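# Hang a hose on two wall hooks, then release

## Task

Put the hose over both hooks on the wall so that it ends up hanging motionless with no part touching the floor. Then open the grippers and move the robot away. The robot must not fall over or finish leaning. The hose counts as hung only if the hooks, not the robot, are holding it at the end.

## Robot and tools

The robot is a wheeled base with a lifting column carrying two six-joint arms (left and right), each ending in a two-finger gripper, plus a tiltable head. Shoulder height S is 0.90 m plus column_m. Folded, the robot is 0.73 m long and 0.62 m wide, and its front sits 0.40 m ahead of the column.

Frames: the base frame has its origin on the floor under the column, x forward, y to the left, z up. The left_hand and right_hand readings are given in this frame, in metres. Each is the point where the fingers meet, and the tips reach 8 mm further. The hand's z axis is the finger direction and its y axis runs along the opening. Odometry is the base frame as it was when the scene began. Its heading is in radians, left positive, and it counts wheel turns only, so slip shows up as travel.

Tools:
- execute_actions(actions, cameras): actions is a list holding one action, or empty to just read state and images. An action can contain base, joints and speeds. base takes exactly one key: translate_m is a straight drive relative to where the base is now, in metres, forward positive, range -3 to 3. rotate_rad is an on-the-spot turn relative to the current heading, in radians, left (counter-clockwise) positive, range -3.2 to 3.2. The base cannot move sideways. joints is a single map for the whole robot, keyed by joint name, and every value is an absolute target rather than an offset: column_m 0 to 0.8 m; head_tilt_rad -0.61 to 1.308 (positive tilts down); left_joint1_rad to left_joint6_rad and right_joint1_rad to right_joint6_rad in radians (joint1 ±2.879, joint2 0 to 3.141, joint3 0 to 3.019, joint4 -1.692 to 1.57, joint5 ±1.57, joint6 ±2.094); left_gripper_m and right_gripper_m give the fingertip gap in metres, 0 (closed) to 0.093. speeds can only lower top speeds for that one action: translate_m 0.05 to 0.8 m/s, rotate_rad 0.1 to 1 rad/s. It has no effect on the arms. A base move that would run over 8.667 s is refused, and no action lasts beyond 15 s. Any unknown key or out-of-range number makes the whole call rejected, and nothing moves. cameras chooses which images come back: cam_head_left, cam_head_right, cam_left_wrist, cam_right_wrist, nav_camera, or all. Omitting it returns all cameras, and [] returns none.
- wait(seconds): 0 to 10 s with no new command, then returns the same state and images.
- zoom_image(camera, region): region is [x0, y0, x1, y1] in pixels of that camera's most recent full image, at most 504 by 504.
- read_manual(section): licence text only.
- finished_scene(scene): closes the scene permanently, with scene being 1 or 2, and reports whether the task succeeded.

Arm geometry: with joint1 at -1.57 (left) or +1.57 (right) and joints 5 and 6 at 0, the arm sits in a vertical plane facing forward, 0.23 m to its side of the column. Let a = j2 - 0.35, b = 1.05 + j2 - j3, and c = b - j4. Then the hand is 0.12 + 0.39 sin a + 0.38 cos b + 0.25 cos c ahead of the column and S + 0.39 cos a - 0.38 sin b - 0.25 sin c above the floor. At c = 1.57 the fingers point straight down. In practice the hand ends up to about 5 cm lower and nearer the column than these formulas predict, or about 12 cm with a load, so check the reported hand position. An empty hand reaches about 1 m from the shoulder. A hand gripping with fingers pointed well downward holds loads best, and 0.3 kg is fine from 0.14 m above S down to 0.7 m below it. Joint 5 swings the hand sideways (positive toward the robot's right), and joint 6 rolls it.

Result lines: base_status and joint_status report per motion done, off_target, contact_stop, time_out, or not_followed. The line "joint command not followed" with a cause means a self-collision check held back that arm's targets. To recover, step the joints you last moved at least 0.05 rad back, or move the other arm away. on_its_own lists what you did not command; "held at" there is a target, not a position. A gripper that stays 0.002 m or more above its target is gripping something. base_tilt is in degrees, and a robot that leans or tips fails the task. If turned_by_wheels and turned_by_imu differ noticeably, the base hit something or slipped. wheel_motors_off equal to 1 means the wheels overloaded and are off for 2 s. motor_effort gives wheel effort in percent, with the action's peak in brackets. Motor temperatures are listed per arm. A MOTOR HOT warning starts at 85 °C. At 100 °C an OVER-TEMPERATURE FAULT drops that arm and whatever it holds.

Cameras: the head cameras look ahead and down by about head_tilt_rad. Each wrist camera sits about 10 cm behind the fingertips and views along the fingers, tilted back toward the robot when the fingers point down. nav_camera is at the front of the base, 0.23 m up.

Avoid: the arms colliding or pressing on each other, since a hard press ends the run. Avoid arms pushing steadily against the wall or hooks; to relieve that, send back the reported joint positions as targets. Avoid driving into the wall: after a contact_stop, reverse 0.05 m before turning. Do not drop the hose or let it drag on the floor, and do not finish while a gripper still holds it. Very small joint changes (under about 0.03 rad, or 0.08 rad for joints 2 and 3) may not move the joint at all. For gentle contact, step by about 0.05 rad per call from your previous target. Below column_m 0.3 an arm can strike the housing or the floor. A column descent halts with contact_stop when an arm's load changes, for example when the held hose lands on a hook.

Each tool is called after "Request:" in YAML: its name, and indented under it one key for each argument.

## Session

Request:
execute_actions:
  actions: []

Scene clock: 0.00 s.
Motor temperatures (°C, as the motors report them): left_arm=[22 24 22 24 26 26] | right_arm=[24 26 26 24 25 26]
base_odometry: x=+0.000 y=+0.000 heading=+0.000 (m, m, rad; odometry frame)
turned_by_wheels: +0.000 (rad since the last result)
turned_by_imu: +0.000 (rad since the last result)
base_tilt: forward=+0.2 right=+0.6 (deg)
base_status: not commanded
joint_positions: column_m=+0.556 head_tilt_rad=+0.874 left_joint1_rad=-1.570 left_joint2_rad=+0.890 left_joint3_rad=+0.419 left_joint4_rad=-0.909 left_joint5_rad=+0.021 left_joint6_rad=-0.004 left_gripper_m=+0.095 right_joint1_rad=+1.548 right_joint2_rad=+0.895 right_joint3_rad=+0.384 right_joint4_rad=-0.940 right_joint5_rad=+0.047 right_joint6_rad=-0.081 right_gripper_m=+0.095
joint_status: not commanded
wheel_motors_off: 0
motor_effort: left_wheel=+2 right_wheel=+4 (%)
left_hand: x=+0.1578 y=+0.2211 z=+1.2453 quat_wxyz=(+0.415, +0.007, -0.910, +0.009) (m; base frame)
right_hand: x=+0.1328 y=-0.2381 z=+1.2578 quat_wxyz=(+0.448, +0.037, -0.893, +0.009) (m; base frame)
pictures: cam_head_left, cam_head_right, cam_left_wrist, cam_right_wrist, nav_camera
Images, in order (width x height): cam_head_left 672x504, cam_head_right 672x504, cam_left_wrist 504x504, cam_right_wrist 504x504, nav_camera 672x504.

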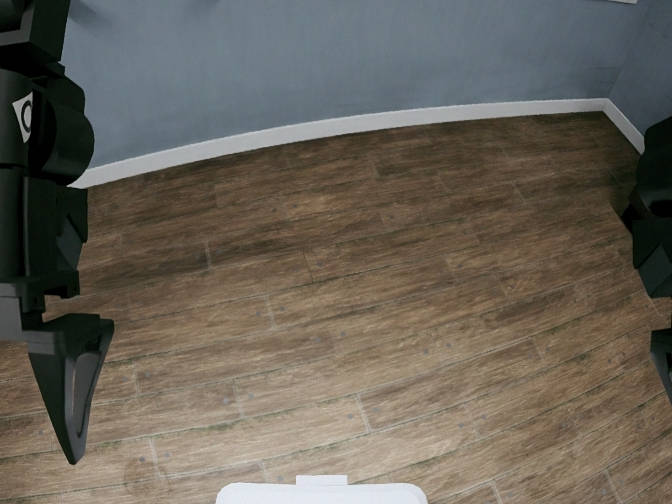

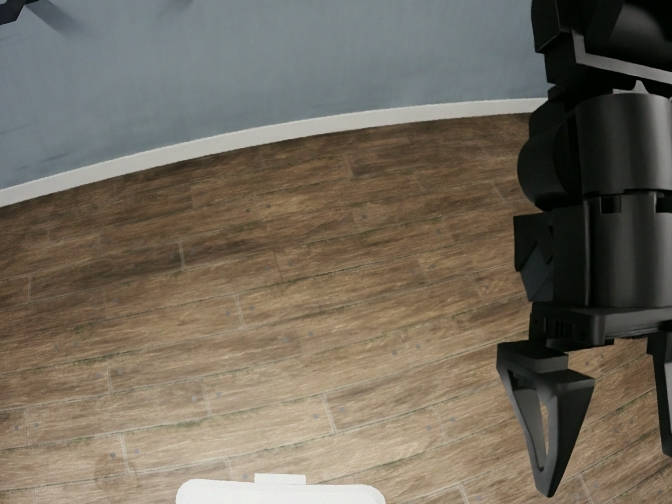

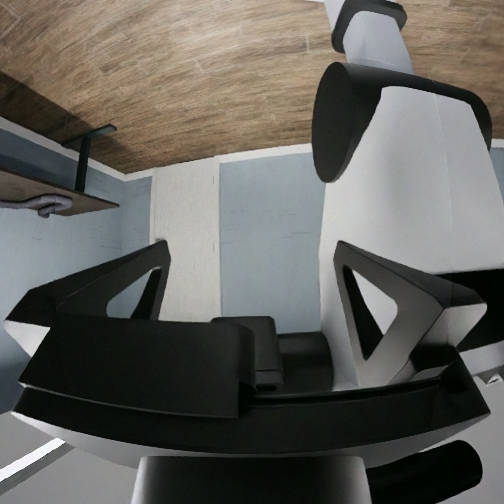

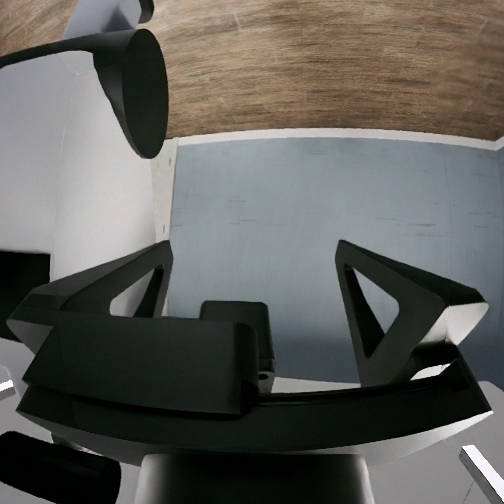

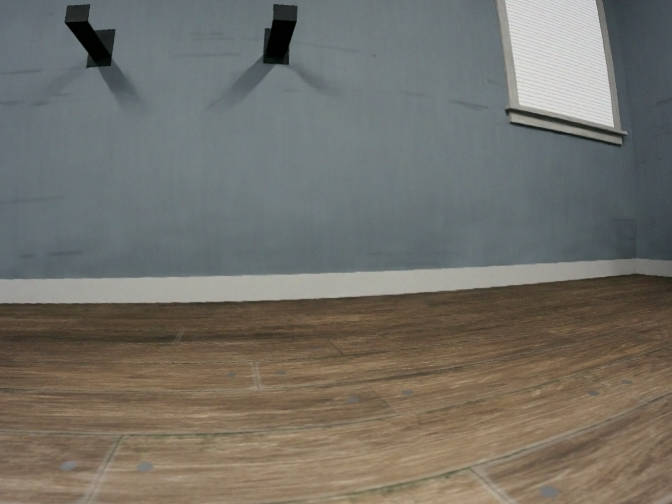

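Request:
execute_actions:
  actions:
    - {"base":{"rotate_rad":0.35},"joints":{"head_tilt_rad":0.4}}
  cameras: ["cam_head_left","nav_camera"]

Request:
execute_actions:
  actions:
    - {"base":{"rotate_rad":1.5}}
  cameras: ["cam_head_left","nav_camera"]

Scene clock: 2.57 s.
Motor temperatures (°C, as the motors report them): left_arm=[22 24 22 24 26 26] | right_arm=[24 26 26 24 25 26]
base_odometry: x=+0.000 y=+0.000 heading=+0.349 (m, m, rad; odometry frame)
turned_by_wheels: +0.349 (rad since the last result)
turned_by_imu: +0.344 (rad since the last result)
base_tilt: forward=+0.3 right=+0.6 (deg)
base_status: done
joint_positions: column_m=+0.556 head_tilt_rad=+0.419 left_joint1_rad=-1.570 left_joint2_rad=+0.890 left_joint3_rad=+0.419 left_joint4_rad=-0.909 left_joint5_rad=+0.021 left_joint6_rad=-0.004 left_gripper_m=+0.095 right_joint1_rad=+1.548 right_joint2_rad=+0.895 right_joint3_rad=+0.384 right_joint4_rad=-0.940 right_joint5_rad=+0.047 right_joint6_rad=-0.081 right_gripper_m=+0.095
joint_status: all done
wheel_motors_off: 0
motor_effort: left_wheel=-4(33) right_wheel=+2(30) (%)
left_hand: x=+0.1578 y=+0.2211 z=+1.2453 quat_wxyz=(+0.415, +0.007, -0.910, +0.009) (m; base frame)
right_hand: x=+0.1328 y=-0.2381 z=+1.2578 quat_wxyz=(+0.448, +0.037, -0.893, +0.009) (m; base frame)
pictures: cam_head_left, nav_camera
Images, in order (width x height): cam_head_left 672x504, nav_camera 672x504.

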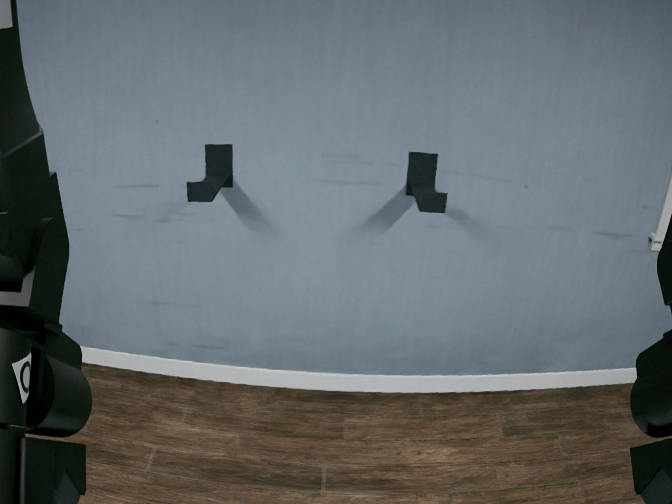

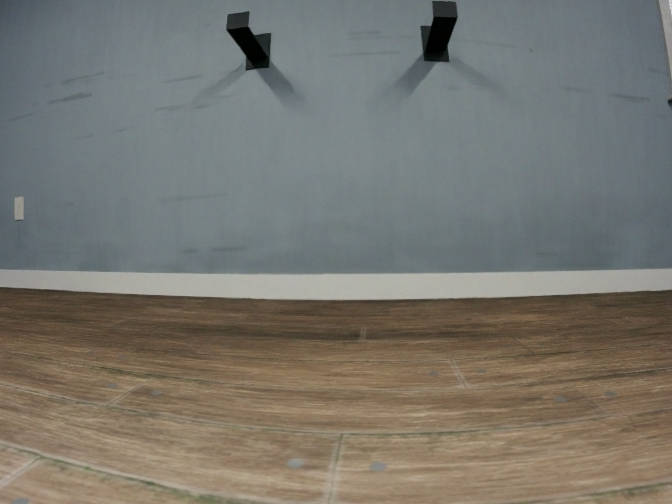

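Scene clock: 5.40 s.
Motor temperatures (°C, as the motors report them): left_arm=[22 24 22 24 26 26] | right_arm=[24 26 26 24 25 26]
base_odometry: x=+0.000 y=+0.000 heading=+1.849 (m, m, rad; odometry frame)
turned_by_wheels: +1.499 (rad since the last result)
turned_by_imu: +1.491 (rad since the last result)
base_tilt: forward=+0.2 right=+0.6 (deg)
base_status: done
joint_positions: column_m=+0.556 head_tilt_rad=+0.419 left_joint1_rad=-1.570 left_joint2_rad=+0.890 left_joint3_rad=+0.419 left_joint4_rad=-0.909 left_joint5_rad=+0.021 left_joint6_rad=-0.004 left_gripper_m=+0.095 right_joint1_rad=+1.548 right_joint2_rad=+0.895 right_joint3_rad=+0.384 right_joint4_rad=-0.940 right_joint5_rad=+0.047 right_joint6_rad=-0.081 right_gripper_m=+0.095
joint_status: not commanded
wheel_motors_off: 0
motor_effort: left_wheel=+0(34) right_wheel=-3(23) (%)
left_hand: x=+0.1578 y=+0.2211 z=+1.2453 quat_wxyz=(+0.415, +0.007, -0.910, +0.009) (m; base frame)
right_hand: x=+0.1328 y=-0.2381 z=+1.2578 quat_wxyz=(+0.448, +0.037, -0.893, +0.009) (m; base frame)
pictures: cam_head_left, nav_camera
Images, in order (width x height): cam_head_left 672x504, nav_camera 672x504.

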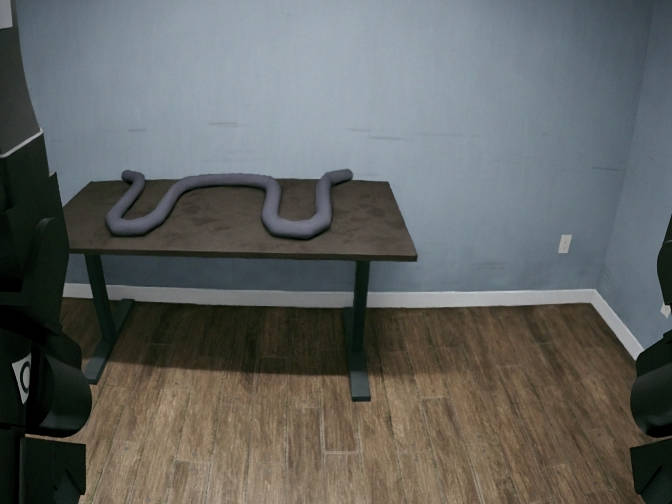

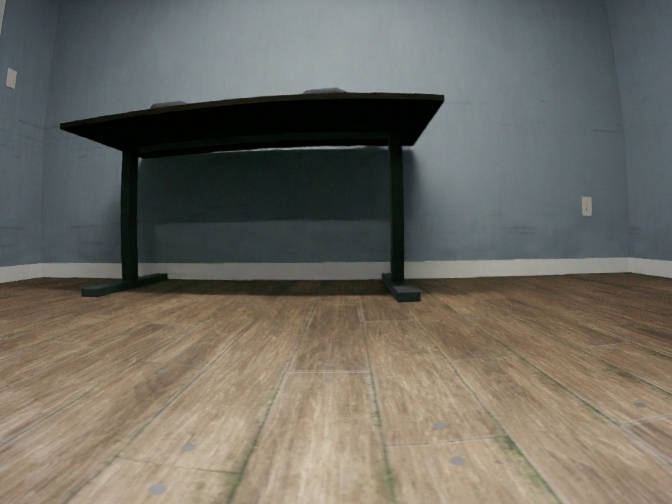

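Request:
execute_actions:
  actions:
    - {"base":{"rotate_rad":0.4}}
  cameras: []

Request:
execute_actions:
  actions:
    - {"base":{"translate_m":1.1},"joints":{"left_joint1_rad":-1.45,"left_joint2_rad":1.15,"left_joint3_rad":1.1,"left_joint4_rad":-0.47,"left_joint5_rad":0,"left_joint6_rad":1.57,"right_joint1_rad":1.4,"right_joint2_rad":1.15,"right_joint3_rad":1.1,"right_joint4_rad":-0.47,"right_joint5_rad":0,"right_joint6_rad":-1.57,"head_tilt_rad":0.9,"column_m":0.32}}
  cameras: []

Request:
execute_actions:
  actions:
    - {"base":{"rotate_rad":-0.4}}
  cameras: ["cam_head_left","cam_left_wrist","cam_right_wrist"]

Scene clock: 9.40 s.
Motor temperatures (°C, as the motors report them): left_arm=[22 24 22 24 26 26] | right_arm=[24 26 26 24 25 26]
base_odometry: x=+0.000 y=+0.000 heading=+2.248 (m, m, rad; odometry frame)
turned_by_wheels: +0.399 (rad since the last result)
turned_by_imu: +0.398 (rad since the last result)
base_tilt: forward=+0.3 right=+0.6 (deg)
base_status: done
joint_positions: column_m=+0.556 head_tilt_rad=+0.419 left_joint1_rad=-1.570 left_joint2_rad=+0.890 left_joint3_rad=+0.419 left_joint4_rad=-0.909 left_joint5_rad=+0.021 left_joint6_rad=-0.004 left_gripper_m=+0.095 right_joint1_rad=+1.548 right_joint2_rad=+0.895 right_joint3_rad=+0.384 right_joint4_rad=-0.940 right_joint5_rad=+0.047 right_joint6_rad=-0.081 right_gripper_m=+0.095
joint_status: not commanded
wheel_motors_off: 0
motor_effort: left_wheel=+0(28) right_wheel=-2(22) (%)
left_hand: x=+0.1578 y=+0.2211 z=+1.2453 quat_wxyz=(+0.415, +0.007, -0.910, +0.009) (m; base frame)
right_hand: x=+0.1328 y=-0.2381 z=+1.2578 quat_wxyz=(+0.448, +0.037, -0.893, +0.009) (m; base frame)
pictures: none
No camera images: the call's "cameras" was empty. Leave "cameras" out to get every camera's image.

Scene clock: 13.17 s.
Motor temperatures (°C, as the motors report them): left_arm=[22 25 22 24 26 26] | right_arm=[24 26 26 24 25 26]
base_odometry: x=-0.689 y=+0.857 heading=+2.248 (m, m, rad; odometry frame)
turned_by_wheels: +0.000 (rad since the last result)
turned_by_imu: -0.002 (rad since the last result)
base_tilt: forward=+0.3 right=+0.5 (deg)
base_status: done
joint_positions: column_m=+0.320 head_tilt_rad=+0.901 left_joint1_rad=-1.444 left_joint2_rad=+1.150 left_joint3_rad=+1.093 left_joint4_rad=-0.473 left_joint5_rad=+0.002 left_joint6_rad=+1.558 left_gripper_m=+0.095 right_joint1_rad=+1.402 right_joint2_rad=+1.143 right_joint3_rad=+1.087 right_joint4_rad=-0.468 right_joint5_rad=+0.001 right_joint6_rad=-1.555 right_gripper_m=+0.095
joint_status: all done
wheel_motors_off: 0
motor_effort: left_wheel=+0(42) right_wheel=+1(42) (%)
left_hand: x=+0.5691 y=+0.2905 z=+0.9059 quat_wxyz=(+0.040, -0.678, -0.733, -0.036) (m; base frame)
right_hand: x=+0.5673 y=-0.3129 z=+0.9106 quat_wxyz=(+0.052, +0.669, -0.740, +0.052) (m; base frame)
pictures: none
No camera images: the call's "cameras" was empty. Leave "cameras" out to get every camera's image.

Scene clock: 14.83 s.
Motor temperatures (°C, as the motors report them): left_arm=[22 25 23 24 26 26] | right_arm=[24 26 26 24 25 26]
base_odometry: x=-0.689 y=+0.857 heading=+1.849 (m, m, rad; odometry frame)
turned_by_wheels: -0.399 (rad since the last result)
turned_by_imu: -0.395 (rad since the last result)
base_tilt: forward=+0.3 right=+0.6 (deg)
base_status: done
joint_positions: column_m=+0.320 head_tilt_rad=+0.901 left_joint1_rad=-1.448 left_joint2_rad=+1.150 left_joint3_rad=+1.093 left_joint4_rad=-0.473 left_joint5_rad=+0.002 left_joint6_rad=+1.558 left_gripper_m=+0.095 right_joint1_rad=+1.402 right_joint2_rad=+1.143 right_joint3_rad=+1.087 right_joint4_rad=-0.468 right_joint5_rad=+0.001 right_joint6_rad=-1.555 right_gripper_m=+0.095
joint_status: not commanded
wheel_motors_off: 0
motor_effort: left_wheel=+0(34) right_wheel=-2(37) (%)
left_hand: x=+0.5693 y=+0.2882 z=+0.9057 quat_wxyz=(+0.039, -0.679, -0.732, -0.035) (m; base frame)
right_hand: x=+0.5673 y=-0.3129 z=+0.9106 quat_wxyz=(+0.052, +0.669, -0.740, +0.052) (m; base frame)
pictures: cam_head_left, cam_left_wrist, cam_right_wrist
Images, in order (width x height): cam_head_left 672x504, cam_left_wrist 504x504, cam_right_wrist 504x504.

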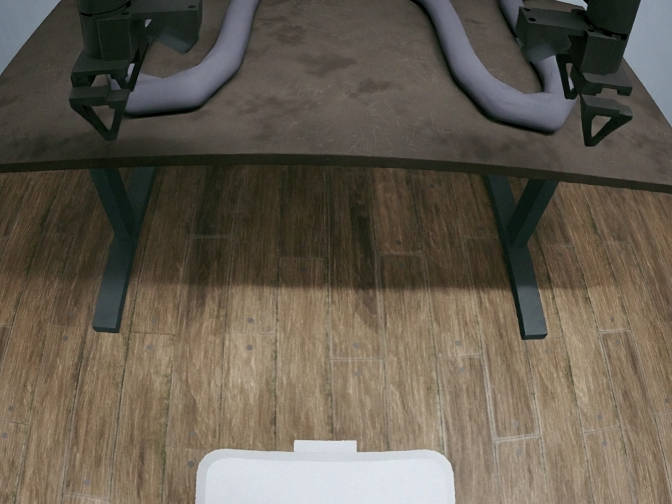

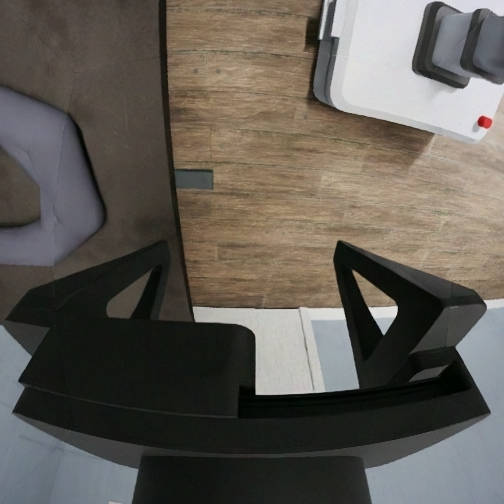

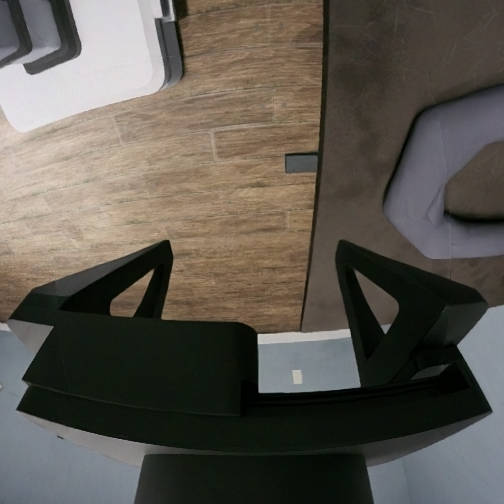

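Request:
execute_actions:
  actions:
    - {"base":{"translate_m":0.17},"joints":{"column_m":0.26}}
  cameras: ["cam_head_left","cam_left_wrist","cam_right_wrist"]

Scene clock: 17.40 s.
Motor temperatures (°C, as the motors report them): left_arm=[22 25 23 24 26 26] | right_arm=[24 27 26 24 25 26]
base_odometry: x=-0.736 y=+1.021 heading=+1.848 (m, m, rad; odometry frame)
turned_by_wheels: -0.001 (rad since the last result)
turned_by_imu: -0.001 (rad since the last result)
base_tilt: forward=+0.2 right=+0.6 (deg)
base_status: done
joint_positions: column_m=+0.260 head_tilt_rad=+0.902 left_joint1_rad=-1.448 left_joint2_rad=+1.150 left_joint3_rad=+1.094 left_joint4_rad=-0.473 left_joint5_rad=+0.002 left_joint6_rad=+1.558 left_gripper_m=+0.095 right_joint1_rad=+1.402 right_joint2_rad=+1.144 right_joint3_rad=+1.087 right_joint4_rad=-0.468 right_joint5_rad=+0.001 right_joint6_rad=-1.555 right_gripper_m=+0.095
joint_status: all done
wheel_motors_off: 0
motor_effort: left_wheel=-1(46) right_wheel=+3(37) (%)
left_hand: x=+0.5695 y=+0.2882 z=+0.8457 quat_wxyz=(+0.039, -0.679, -0.732, -0.035) (m; base frame)
right_hand: x=+0.5671 y=-0.3129 z=+0.8504 quat_wxyz=(+0.052, +0.669, -0.740, +0.052) (m; base frame)
pictures: cam_head_left, cam_left_wrist, cam_right_wrist
Images, in order (width x height): cam_head_left 672x504, cam_left_wrist 504x504, cam_right_wrist 504x504.

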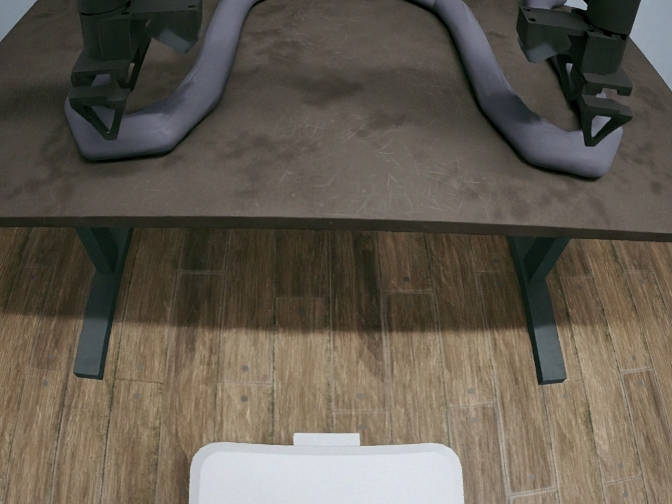

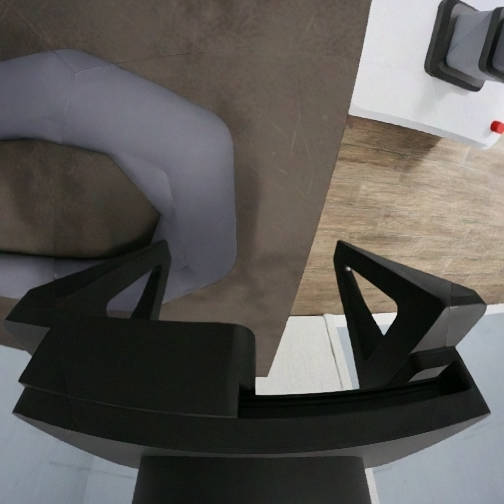

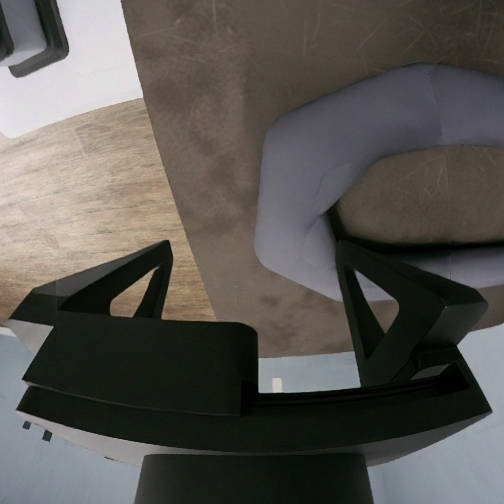

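Request:
execute_actions:
  actions:
    - {"base":{"translate_m":0.035},"joints":{"left_joint1_rad":-1.53,"right_joint1_rad":1.48}}
  cameras: ["cam_left_wrist","cam_right_wrist"]

Scene clock: 19.07 s.
Motor temperatures (°C, as the motors report them): left_arm=[22 25 23 24 26 26] | right_arm=[24 27 26 24 25 26]
base_odometry: x=-0.746 y=+1.055 heading=+1.848 (m, m, rad; odometry frame)
turned_by_wheels: -0.001 (rad since the last result)
turned_by_imu: -0.001 (rad since the last result)
base_tilt: forward=+0.2 right=+0.6 (deg)
base_status: done
joint_positions: column_m=+0.260 head_tilt_rad=+0.902 left_joint1_rad=-1.537 left_joint2_rad=+1.150 left_joint3_rad=+1.094 left_joint4_rad=-0.473 left_joint5_rad=+0.001 left_joint6_rad=+1.558 left_gripper_m=+0.095 right_joint1_rad=+1.479 right_joint2_rad=+1.144 right_joint3_rad=+1.088 right_joint4_rad=-0.468 right_joint5_rad=+0.000 right_joint6_rad=-1.555 right_gripper_m=+0.095
joint_status: all done
wheel_motors_off: 0
motor_effort: left_wheel=+0(34) right_wheel=+2(34) (%)
left_hand: x=+0.5717 y=+0.2422 z=+0.8428 quat_wxyz=(+0.012, -0.696, -0.718, -0.008) (m; base frame)
right_hand: x=+0.5702 y=-0.2730 z=+0.8459 quat_wxyz=(+0.028, +0.685, -0.728, +0.028) (m; base frame)
pictures: cam_left_wrist, cam_right_wrist
Images, in order (width x height): cam_left_wrist 504x504, cam_right_wrist 504x504.

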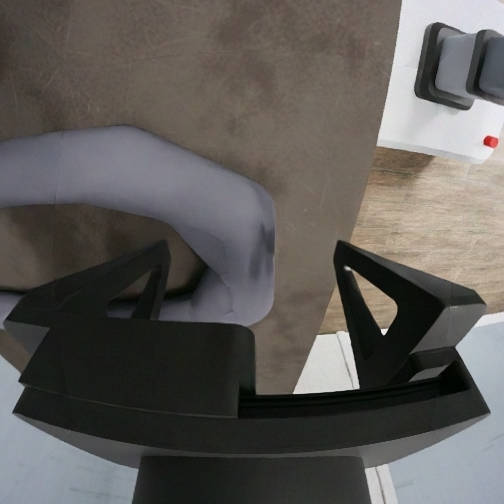

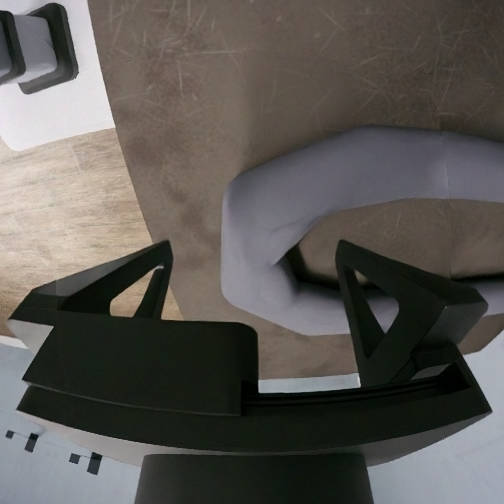

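Request:
execute_actions:
  actions:
    - {"base":{"translate_m":0.008},"joints":{"column_m":0.16}}
  cameras: ["cam_left_wrist","cam_right_wrist"]

Scene clock: 21.53 s.
Motor temperatures (°C, as the motors report them): left_arm=[22 25 23 24 26 26] | right_arm=[24 27 26 24 25 26]
base_odometry: x=-0.748 y=+1.062 heading=+1.847 (m, m, rad; odometry frame)
turned_by_wheels: +0.000 (rad since the last result)
turned_by_imu: +0.000 (rad since the last result)
base_tilt: forward=+0.3 right=+0.6 (deg)
base_status: done
joint_positions: column_m=+0.160 head_tilt_rad=+0.902 left_joint1_rad=-1.514 left_joint2_rad=+1.124 left_joint3_rad=+1.105 left_joint4_rad=-0.475 left_joint5_rad=-0.008 left_joint6_rad=+1.558 left_gripper_m=+0.095 right_joint1_rad=+1.465 right_joint2_rad=+1.065 right_joint3_rad=+1.093 right_joint4_rad=-0.489 right_joint5_rad=+0.022 right_joint6_rad=-1.555 right_gripper_m=+0.095
joint_status: column_m contact_stop (moved -0.100 of -0.100)
wheel_motors_off: 0
motor_effort: left_wheel=-1(28) right_wheel=+3(30) (%)
left_hand: x=+0.5858 y=+0.2552 z=+0.7574 quat_wxyz=(+0.009, -0.692, -0.721, -0.031) (m; base frame)
right_hand: x=+0.5911 y=-0.2818 z=+0.7842 quat_wxyz=(+0.018, +0.682, -0.729, +0.063) (m; base frame)
pictures: cam_left_wrist, cam_right_wrist
Images, in order (width x height): cam_left_wrist 504x504, cam_right_wrist 504x504.

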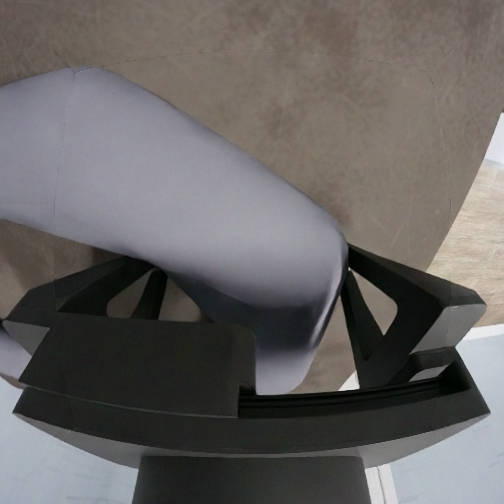

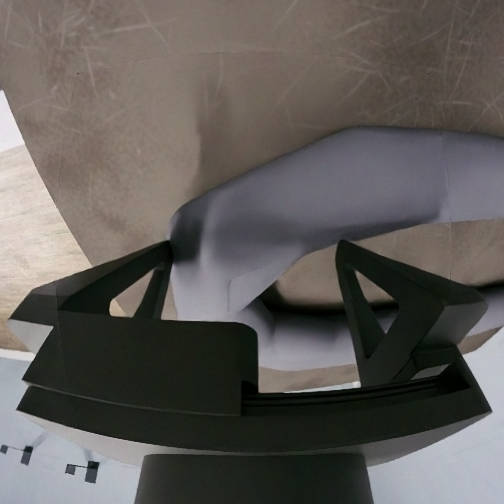

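Request:
execute_actions:
  actions:
    - {"joints":{"left_gripper_m":0.02,"right_joint2_rad":0.98,"right_joint4_rad":-0.64}}
  cameras: []

Request:
execute_actions:
  actions:
    - {"joints":{"right_joint1_rad":1.41,"right_joint4_rad":-0.70}}
  cameras: ["cam_left_wrist","cam_right_wrist"]

Scene clock: 23.20 s.
Motor temperatures (°C, as the motors report them): left_arm=[22 25 23 24 26 26] | right_arm=[24 27 26 24 25 26]
base_odometry: x=-0.748 y=+1.062 heading=+1.847 (m, m, rad; odometry frame)
turned_by_wheels: +0.000 (rad since the last result)
turned_by_imu: +0.000 (rad since the last result)
base_tilt: forward=+0.3 right=+0.6 (deg)
base_status: not commanded
joint_positions: column_m=+0.160 head_tilt_rad=+0.902 left_joint1_rad=-1.515 left_joint2_rad=+1.123 left_joint3_rad=+1.098 left_joint4_rad=-0.475 left_joint5_rad=-0.006 left_joint6_rad=+1.543 left_gripper_m=+0.062 right_joint1_rad=+1.465 right_joint2_rad=+0.974 right_joint3_rad=+1.096 right_joint4_rad=-0.635 right_joint5_rad=+0.002 right_joint6_rad=-1.555 right_gripper_m=+0.095
joint_status: left_gripper_m off_target (ended at +0.062, target +0.020); the others done
wheel_motors_off: 0
motor_effort: left_wheel=+0(1) right_wheel=+1(4) (%)
left_hand: x=+0.5819 y=+0.2547 z=+0.7563 quat_wxyz=(+0.011, -0.687, -0.726, -0.028) (m; base frame)
right_hand: x=+0.5809 y=-0.2741 z=+0.8249 quat_wxyz=(+0.029, +0.682, -0.730, +0.037) (m; base frame)
pictures: none
No camera images: the call's "cameras" was empty. Leave "cameras" out to get every camera's image.

Scene clock: 23.83 s.
Motor temperatures (°C, as the motors report them): left_arm=[22 25 23 24 26 26] | right_arm=[24 27 26 24 25 26]
base_odometry: x=-0.748 y=+1.062 heading=+1.847 (m, m, rad; odometry frame)
turned_by_wheels: +0.000 (rad since the last result)
turned_by_imu: +0.000 (rad since the last result)
base_tilt: forward=+0.3 right=+0.6 (deg)
base_status: not commanded
joint_positions: column_m=+0.160 head_tilt_rad=+0.902 left_joint1_rad=-1.515 left_joint2_rad=+1.123 left_joint3_rad=+1.098 left_joint4_rad=-0.475 left_joint5_rad=-0.006 left_joint6_rad=+1.543 left_gripper_m=+0.062 right_joint1_rad=+1.416 right_joint2_rad=+0.974 right_joint3_rad=+1.096 right_joint4_rad=-0.695 right_joint5_rad=+0.001 right_joint6_rad=-1.555 right_gripper_m=+0.095
joint_status: all done
wheel_motors_off: 0
motor_effort: left_wheel=+0(0) right_wheel=+2(1) (%)
left_hand: x=+0.5819 y=+0.2547 z=+0.7563 quat_wxyz=(+0.011, -0.687, -0.726, -0.028) (m; base frame)
right_hand: x=+0.5646 y=-0.2952 z=+0.8277 quat_wxyz=(+0.064, +0.670, -0.739, +0.030) (m; base frame)
pictures: cam_left_wrist, cam_right_wrist
Images, in order (width x height): cam_left_wrist 504x504, cam_right_wrist 504x504.

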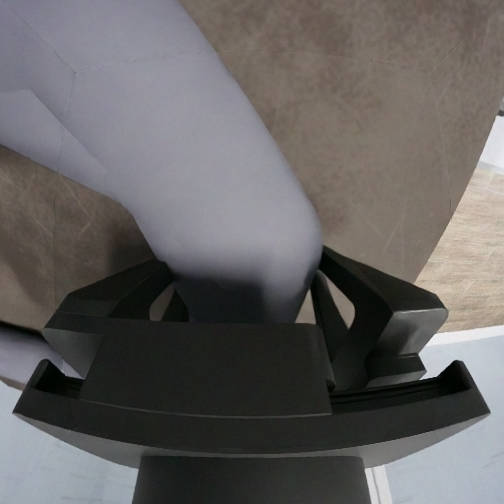

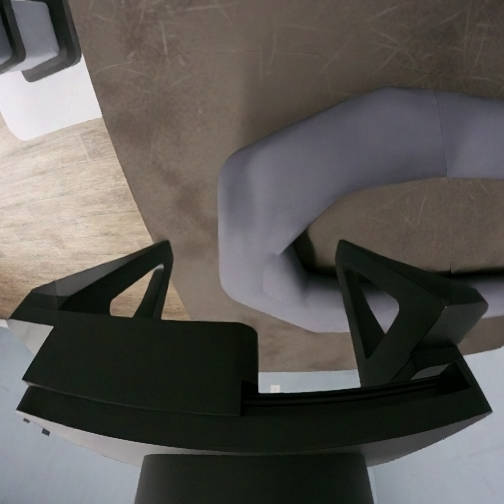

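Request:
execute_actions:
  actions:
    - {"joints":{"right_joint2_rad":1.19,"right_joint4_rad":-0.5}}
  cameras: ["cam_right_wrist"]

Request:
execute_actions:
  actions:
    - {"joints":{"right_gripper_m":0.02}}
  cameras: ["cam_right_wrist"]

Scene clock: 25.57 s.
Motor temperatures (°C, as the motors report them): left_arm=[22 25 23 24 26 26] | right_arm=[24 27 26 24 25 26]
base_odometry: x=-0.748 y=+1.062 heading=+1.847 (m, m, rad; odometry frame)
turned_by_wheels: +0.000 (rad since the last result)
turned_by_imu: +0.000 (rad since the last result)
base_tilt: forward=+0.4 right=+0.6 (deg)
base_status: not commanded
joint_positions: column_m=+0.160 head_tilt_rad=+0.902 left_joint1_rad=-1.515 left_joint2_rad=+1.123 left_joint3_rad=+1.098 left_joint4_rad=-0.475 left_joint5_rad=-0.006 left_joint6_rad=+1.543 left_gripper_m=+0.062 right_joint1_rad=+1.409 right_joint2_rad=+1.176 right_joint3_rad=+1.097 right_joint4_rad=-0.499 right_joint5_rad=+0.002 right_joint6_rad=-1.555 right_gripper_m=+0.095
joint_status: all done
wheel_motors_off: 0
motor_effort: left_wheel=+0(3) right_wheel=-1(4) (%)
left_hand: x=+0.5819 y=+0.2546 z=+0.7563 quat_wxyz=(+0.011, -0.687, -0.726, -0.028) (m; base frame)
right_hand: x=+0.5551 y=-0.3105 z=+0.7377 quat_wxyz=(+0.068, +0.669, -0.740, +0.031) (m; base frame)
pictures: cam_right_wrist
Images, in order (width x height): cam_right_wrist 504x504.

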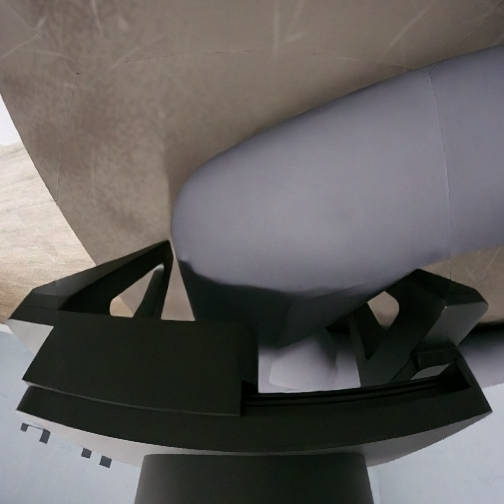

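Scene clock: 26.23 s.
Motor temperatures (°C, as the motors report them): left_arm=[22 25 23 24 26 26] | right_arm=[24 27 26 24 25 26]
base_odometry: x=-0.748 y=+1.062 heading=+1.847 (m, m, rad; odometry frame)
turned_by_wheels: +0.000 (rad since the last result)
turned_by_imu: +0.000 (rad since the last result)
base_tilt: forward=+0.3 right=+0.6 (deg)
base_status: not commanded
joint_positions: column_m=+0.160 head_tilt_rad=+0.902 left_joint1_rad=-1.515 left_joint2_rad=+1.123 left_joint3_rad=+1.098 left_joint4_rad=-0.475 left_joint5_rad=-0.006 left_joint6_rad=+1.543 left_gripper_m=+0.062 right_joint1_rad=+1.408 right_joint2_rad=+1.176 right_joint3_rad=+1.097 right_joint4_rad=-0.501 right_joint5_rad=+0.003 right_joint6_rad=-1.554 right_gripper_m=+0.059
joint_status: right_gripper_m off_target (ended at +0.059, target +0.020)
wheel_motors_off: 0
motor_effort: left_wheel=+0(2) right_wheel=+1(3) (%)
left_hand: x=+0.5819 y=+0.2546 z=+0.7563 quat_wxyz=(+0.011, -0.687, -0.726, -0.028) (m; base frame)
right_hand: x=+0.5544 y=-0.3108 z=+0.7378 quat_wxyz=(+0.070, +0.668, -0.740, +0.030) (m; base frame)
pictures: cam_right_wrist
Images, in order (width x height): cam_right_wrist 504x504.

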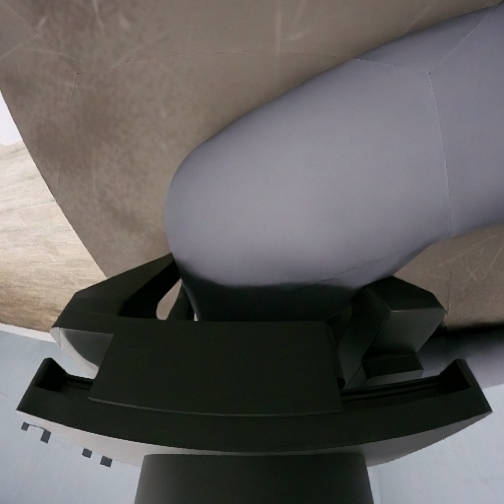

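Request:
execute_actions:
  actions:
    - {"joints":{"column_m":0.8,"head_tilt_rad":0.7}}
  cameras: []

Request:
execute_actions:
  actions:
    - {"base":{"translate_m":-0.4},"speeds":{"translate_m":0.3},"joints":{"left_joint1_rad":-1.1,"right_joint1_rad":0.92}}
  cameras: ["cam_head_left"]

Request:
execute_actions:
  actions:
    - {"base":{"rotate_rad":-2.08},"speeds":{"rotate_rad":0.5}}
  cameras: []

Request:
execute_actions:
  actions:
    - {"base":{"translate_m":1.52},"speeds":{"translate_m":0.4}}
  cameras: []

Request:
execute_actions:
  actions:
    - {"base":{"rotate_rad":0.6},"speeds":{"rotate_rad":0.5}}
  cameras: ["cam_head_left","cam_head_right"]

Scene clock: 37.07 s.
Motor temperatures (°C, as the motors report them): left_arm=[22 25 23 24 26 26] | right_arm=[24 27 26 24 25 26]
base_odometry: x=-0.748 y=+1.062 heading=+1.847 (m, m, rad; odometry frame)
turned_by_wheels: +0.000 (rad since the last result)
turned_by_imu: +0.001 (rad since the last result)
base_tilt: forward=+0.3 right=+0.6 (deg)
base_status: not commanded
joint_positions: column_m=+0.800 head_tilt_rad=+0.716 left_joint1_rad=-1.525 left_joint2_rad=+1.167 left_joint3_rad=+1.089 left_joint4_rad=-0.475 left_joint5_rad=+0.000 left_joint6_rad=+1.561 left_gripper_m=+0.061 right_joint1_rad=+1.408 right_joint2_rad=+1.209 right_joint3_rad=+1.097 right_joint4_rad=-0.501 right_joint5_rad=-0.001 right_joint6_rad=-1.560 right_gripper_m=+0.059
joint_status: all done
wheel_motors_off: 0
motor_effort: left_wheel=-1(1) right_wheel=-1(1) (%)
left_hand: x=+0.5625 y=+0.2486 z=+1.3744 quat_wxyz=(+0.024, -0.695, -0.719, -0.004) (m; base frame)
right_hand: x=+0.5434 y=-0.3112 z=+1.3634 quat_wxyz=(+0.079, +0.669, -0.739, +0.017) (m; base frame)
pictures: none
No camera images: the call's "cameras" was empty. Leave "cameras" out to get every camera's image.

Scene clock: 39.77 s.
Motor temperatures (°C, as the motors report them): left_arm=[22 26 23 24 26 26] | right_arm=[24 27 26 24 25 26]
base_odometry: x=-0.639 y=+0.677 heading=+1.847 (m, m, rad; odometry frame)
turned_by_wheels: -0.001 (rad since the last result)
turned_by_imu: +0.001 (rad since the last result)
base_tilt: forward=+0.2 right=+0.6 (deg)
base_status: done
joint_positions: column_m=+0.800 head_tilt_rad=+0.716 left_joint1_rad=-1.121 left_joint2_rad=+1.171 left_joint3_rad=+1.079 left_joint4_rad=-0.475 left_joint5_rad=+0.020 left_joint6_rad=+1.582 left_gripper_m=+0.060 right_joint1_rad=+0.943 right_joint2_rad=+1.214 right_joint3_rad=+1.095 right_joint4_rad=-0.503 right_joint5_rad=-0.022 right_joint6_rad=-1.574 right_gripper_m=+0.059
joint_status: all done
wheel_motors_off: 0
motor_effort: left_wheel=-1(33) right_wheel=+2(41) (%)
left_hand: x=+0.5303 y=+0.4495 z=+1.4143 quat_wxyz=(+0.143, -0.613, -0.769, -0.113) (m; base frame)
right_hand: x=+0.4938 y=-0.5347 z=+1.4412 quat_wxyz=(+0.208, +0.556, -0.791, +0.144) (m; base frame)
pictures: cam_head_left
Images, in order (width x height): cam_head_left 672x504.

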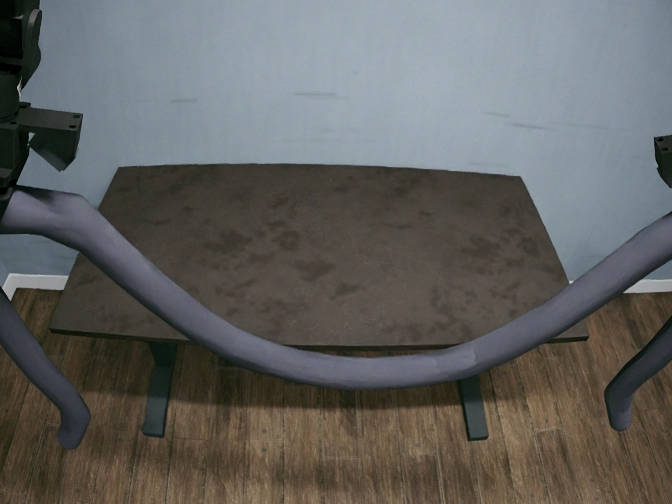

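Scene clock: 44.87 s.
Motor temperatures (°C, as the motors report them): left_arm=[22 26 23 24 26 26] | right_arm=[24 28 26 24 25 26]
base_odometry: x=-0.638 y=+0.677 heading=-0.233 (m, m, rad; odometry frame)
turned_by_wheels: -2.080 (rad since the last result)
turned_by_imu: -2.065 (rad since the last result)
base_tilt: forward=+0.3 right=+0.5 (deg)
base_status: done
joint_positions: column_m=+0.800 head_tilt_rad=+0.716 left_joint1_rad=-1.129 left_joint2_rad=+1.172 left_joint3_rad=+1.079 left_joint4_rad=-0.475 left_joint5_rad=+0.022 left_joint6_rad=+1.582 left_gripper_m=+0.060 right_joint1_rad=+0.943 right_joint2_rad=+1.216 right_joint3_rad=+1.095 right_joint4_rad=-0.503 right_joint5_rad=-0.021 right_joint6_rad=-1.576 right_gripper_m=+0.059
joint_status: not commanded
wheel_motors_off: 0
motor_effort: left_wheel=+1(45) right_wheel=-3(38) (%)
left_hand: x=+0.5311 y=+0.4457 z=+1.4125 quat_wxyz=(+0.140, -0.615, -0.768, -0.110) (m; base frame)
right_hand: x=+0.4931 y=-0.5351 z=+1.4406 quat_wxyz=(+0.209, +0.557, -0.791, +0.143) (m; base frame)
pictures: none
No camera images: the call's "cameras" was empty. Leave "cameras" out to get every camera's image.

Scene clock: 50.17 s.
Motor temperatures (°C, as the motors report them): left_arm=[22 26 23 24 26 26] | right_arm=[24 28 26 24 26 26]
base_odometry: x=+0.840 y=+0.326 heading=-0.233 (m, m, rad; odometry frame)
turned_by_wheels: +0.000 (rad since the last result)
turned_by_imu: -0.003 (rad since the last result)
base_tilt: forward=+0.3 right=+0.6 (deg)
base_status: done
joint_positions: column_m=+0.800 head_tilt_rad=+0.716 left_joint1_rad=-1.129 left_joint2_rad=+1.172 left_joint3_rad=+1.078 left_joint4_rad=-0.475 left_joint5_rad=+0.021 left_joint6_rad=+1.582 left_gripper_m=+0.060 right_joint1_rad=+0.943 right_joint2_rad=+1.216 right_joint3_rad=+1.095 right_joint4_rad=-0.505 right_joint5_rad=-0.023 right_joint6_rad=-1.576 right_gripper_m=+0.059
joint_status: not commanded
wheel_motors_off: 0
motor_effort: left_wheel=+0(49) right_wheel=-2(40) (%)
left_hand: x=+0.5305 y=+0.4457 z=+1.4123 quat_wxyz=(+0.140, -0.615, -0.768, -0.110) (m; base frame)
right_hand: x=+0.4926 y=-0.5347 z=+1.4404 quat_wxyz=(+0.209, +0.557, -0.791, +0.142) (m; base frame)
pictures: none
No camera images: the call's "cameras" was empty. Leave "cameras" out to get every camera's image.

Scene clock: 52.30 s.
Motor temperatures (°C, as the motors report them): left_arm=[22 26 23 24 26 26] | right_arm=[24 28 26 24 26 26]
base_odometry: x=+0.841 y=+0.326 heading=+0.367 (m, m, rad; odometry frame)
turned_by_wheels: +0.600 (rad since the last result)
turned_by_imu: +0.594 (rad since the last result)
base_tilt: forward=+0.3 right=+0.6 (deg)
base_status: done
joint_positions: column_m=+0.800 head_tilt_rad=+0.716 left_joint1_rad=-1.129 left_joint2_rad=+1.172 left_joint3_rad=+1.078 left_joint4_rad=-0.475 left_joint5_rad=+0.022 left_joint6_rad=+1.585 left_gripper_m=+0.060 right_joint1_rad=+0.943 right_joint2_rad=+1.216 right_joint3_rad=+1.095 right_joint4_rad=-0.505 right_joint5_rad=-0.024 right_joint6_rad=-1.576 right_gripper_m=+0.059
joint_status: not commanded
wheel_motors_off: 0
motor_effort: left_wheel=-3(42) right_wheel=+1(28) (%)
left_hand: x=+0.5306 y=+0.4454 z=+1.4121 quat_wxyz=(+0.140, -0.616, -0.767, -0.109) (m; base frame)
right_hand: x=+0.4927 y=-0.5344 z=+1.4403 quat_wxyz=(+0.208, +0.557, -0.792, +0.142) (m; base frame)
pictures: cam_head_left, cam_head_right
Images, in order (width x height): cam_head_left 672x504, cam_head_right 672x504.

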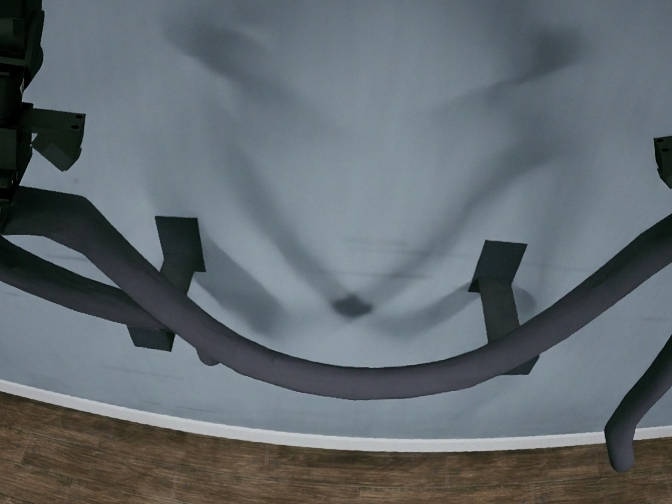

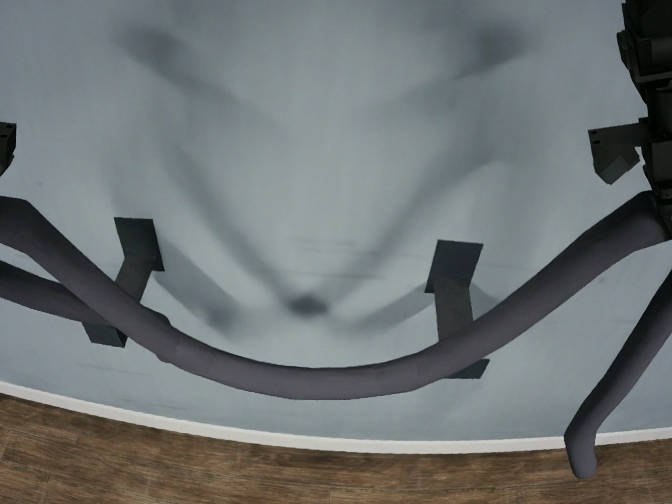

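Request:
execute_actions:
  actions:
    - {"base":{"translate_m":-0.4},"speeds":{"translate_m":0.2}}
  cameras: []

Request:
wait:
  seconds: 4

Scene clock: 56.33 s.
Motor temperatures (°C, as the motors report them): left_arm=[22 26 23 24 26 26] | right_arm=[24 28 26 24 26 26]
base_odometry: x=+0.467 y=+0.183 heading=+0.367 (m, m, rad; odometry frame)
turned_by_wheels: +0.000 (rad since the last result)
turned_by_imu: +0.002 (rad since the last result)
base_tilt: forward=+0.3 right=+0.6 (deg)
base_status: done
joint_positions: column_m=+0.800 head_tilt_rad=+0.716 left_joint1_rad=-1.128 left_joint2_rad=+1.175 left_joint3_rad=+1.072 left_joint4_rad=-0.475 left_joint5_rad=+0.022 left_joint6_rad=+1.590 left_gripper_m=+0.060 right_joint1_rad=+0.943 right_joint2_rad=+1.216 right_joint3_rad=+1.093 right_joint4_rad=-0.505 right_joint5_rad=-0.023 right_joint6_rad=-1.576 right_gripper_m=+0.059
joint_status: not commanded
wheel_motors_off: 0
motor_effort: left_wheel=+0(51) right_wheel=-2(36) (%)
left_hand: x=+0.5258 y=+0.4458 z=+1.4102 quat_wxyz=(+0.144, -0.617, -0.767, -0.106) (m; base frame)
right_hand: x=+0.4916 y=-0.5345 z=+1.4401 quat_wxyz=(+0.210, +0.556, -0.792, +0.141) (m; base frame)
pictures: none
No camera images: the call's "cameras" was empty. Leave "cameras" out to get every camera's image.

Scene clock: 60.33 s.
Motor temperatures (°C, as the motors report them): left_arm=[22 26 23 24 27 26] | right_arm=[24 28 26 24 26 26]
base_odometry: x=+0.467 y=+0.183 heading=+0.367 (m, m, rad; odometry frame)
turned_by_wheels: +0.000 (rad since the last result)
turned_by_imu: +0.000 (rad since the last result)
base_tilt: forward=+0.3 right=+0.6 (deg)
base_status: done
joint_positions: column_m=+0.800 head_tilt_rad=+0.716 left_joint1_rad=-1.128 left_joint2_rad=+1.175 left_joint3_rad=+1.072 left_joint4_rad=-0.475 left_joint5_rad=+0.018 left_joint6_rad=+1.590 left_gripper_m=+0.060 right_joint1_rad=+0.943 right_joint2_rad=+1.216 right_joint3_rad=+1.093 right_joint4_rad=-0.505 right_joint5_rad=-0.023 right_joint6_rad=-1.576 right_gripper_m=+0.059
joint_status: not commanded
wheel_motors_off: 0
motor_effort: left_wheel=+0(51) right_wheel=+1(36) (%)
left_hand: x=+0.5257 y=+0.4464 z=+1.4104 quat_wxyz=(+0.145, -0.617, -0.766, -0.107) (m; base frame)
right_hand: x=+0.4916 y=-0.5345 z=+1.4401 quat_wxyz=(+0.210, +0.556, -0.792, +0.141) (m; base frame)
wait: 4.00 s; at rest by 0.27 s
pictures: cam_head_left, cam_head_right, cam_left_wrist, cam_right_wrist, nav_camera
Images, in order (width x height): cam_head_left 672x504, cam_head_right 672x504, cam_left_wrist 504x504, cam_right_wrist 504x504, nav_camera 672x504.

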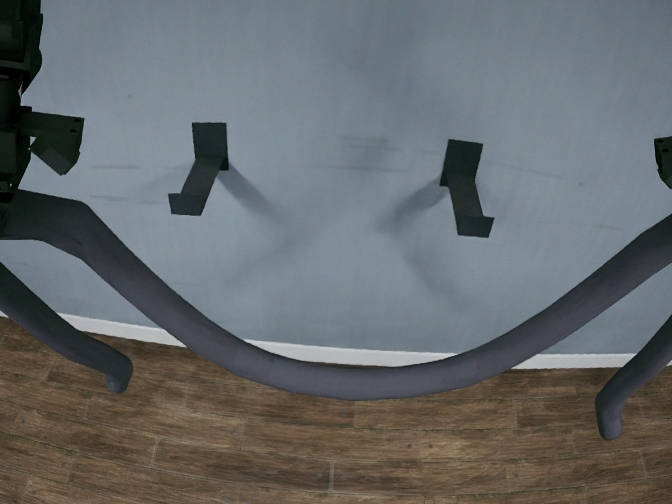

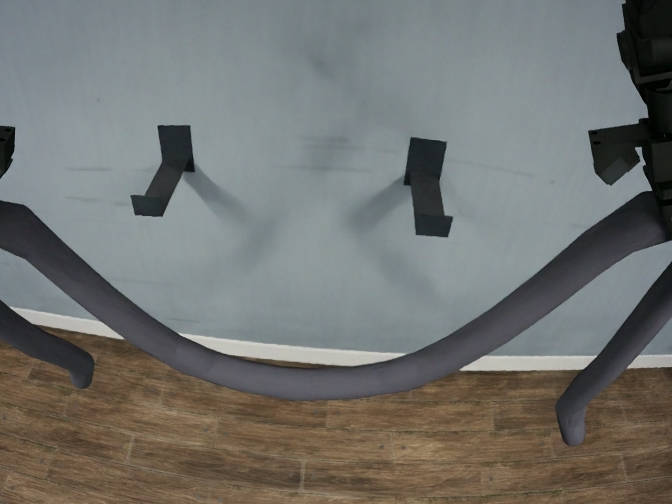

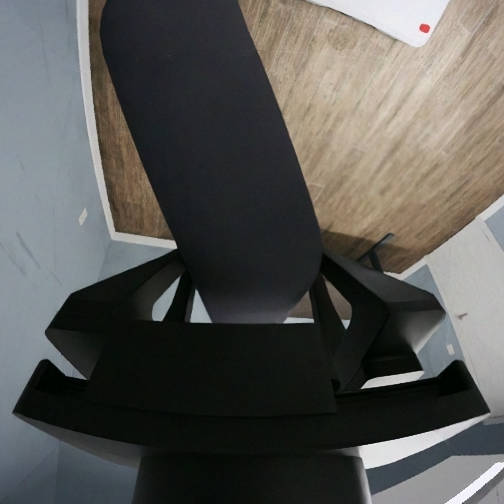

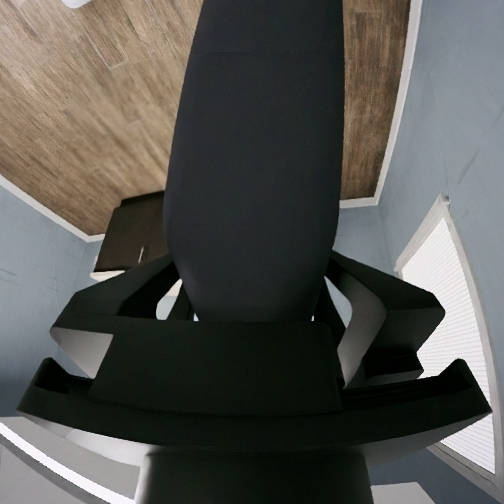

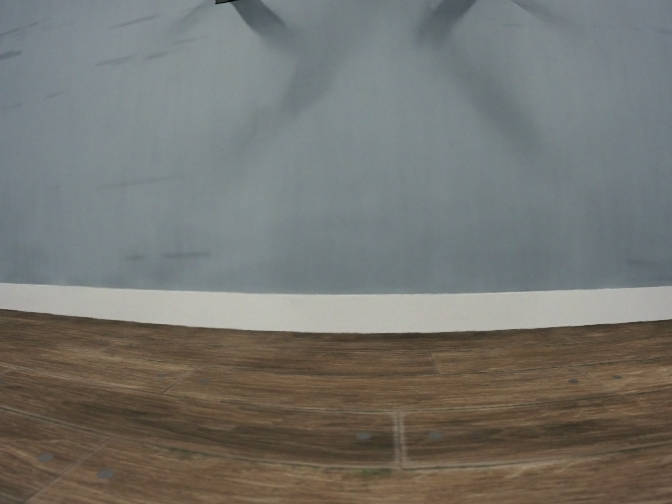

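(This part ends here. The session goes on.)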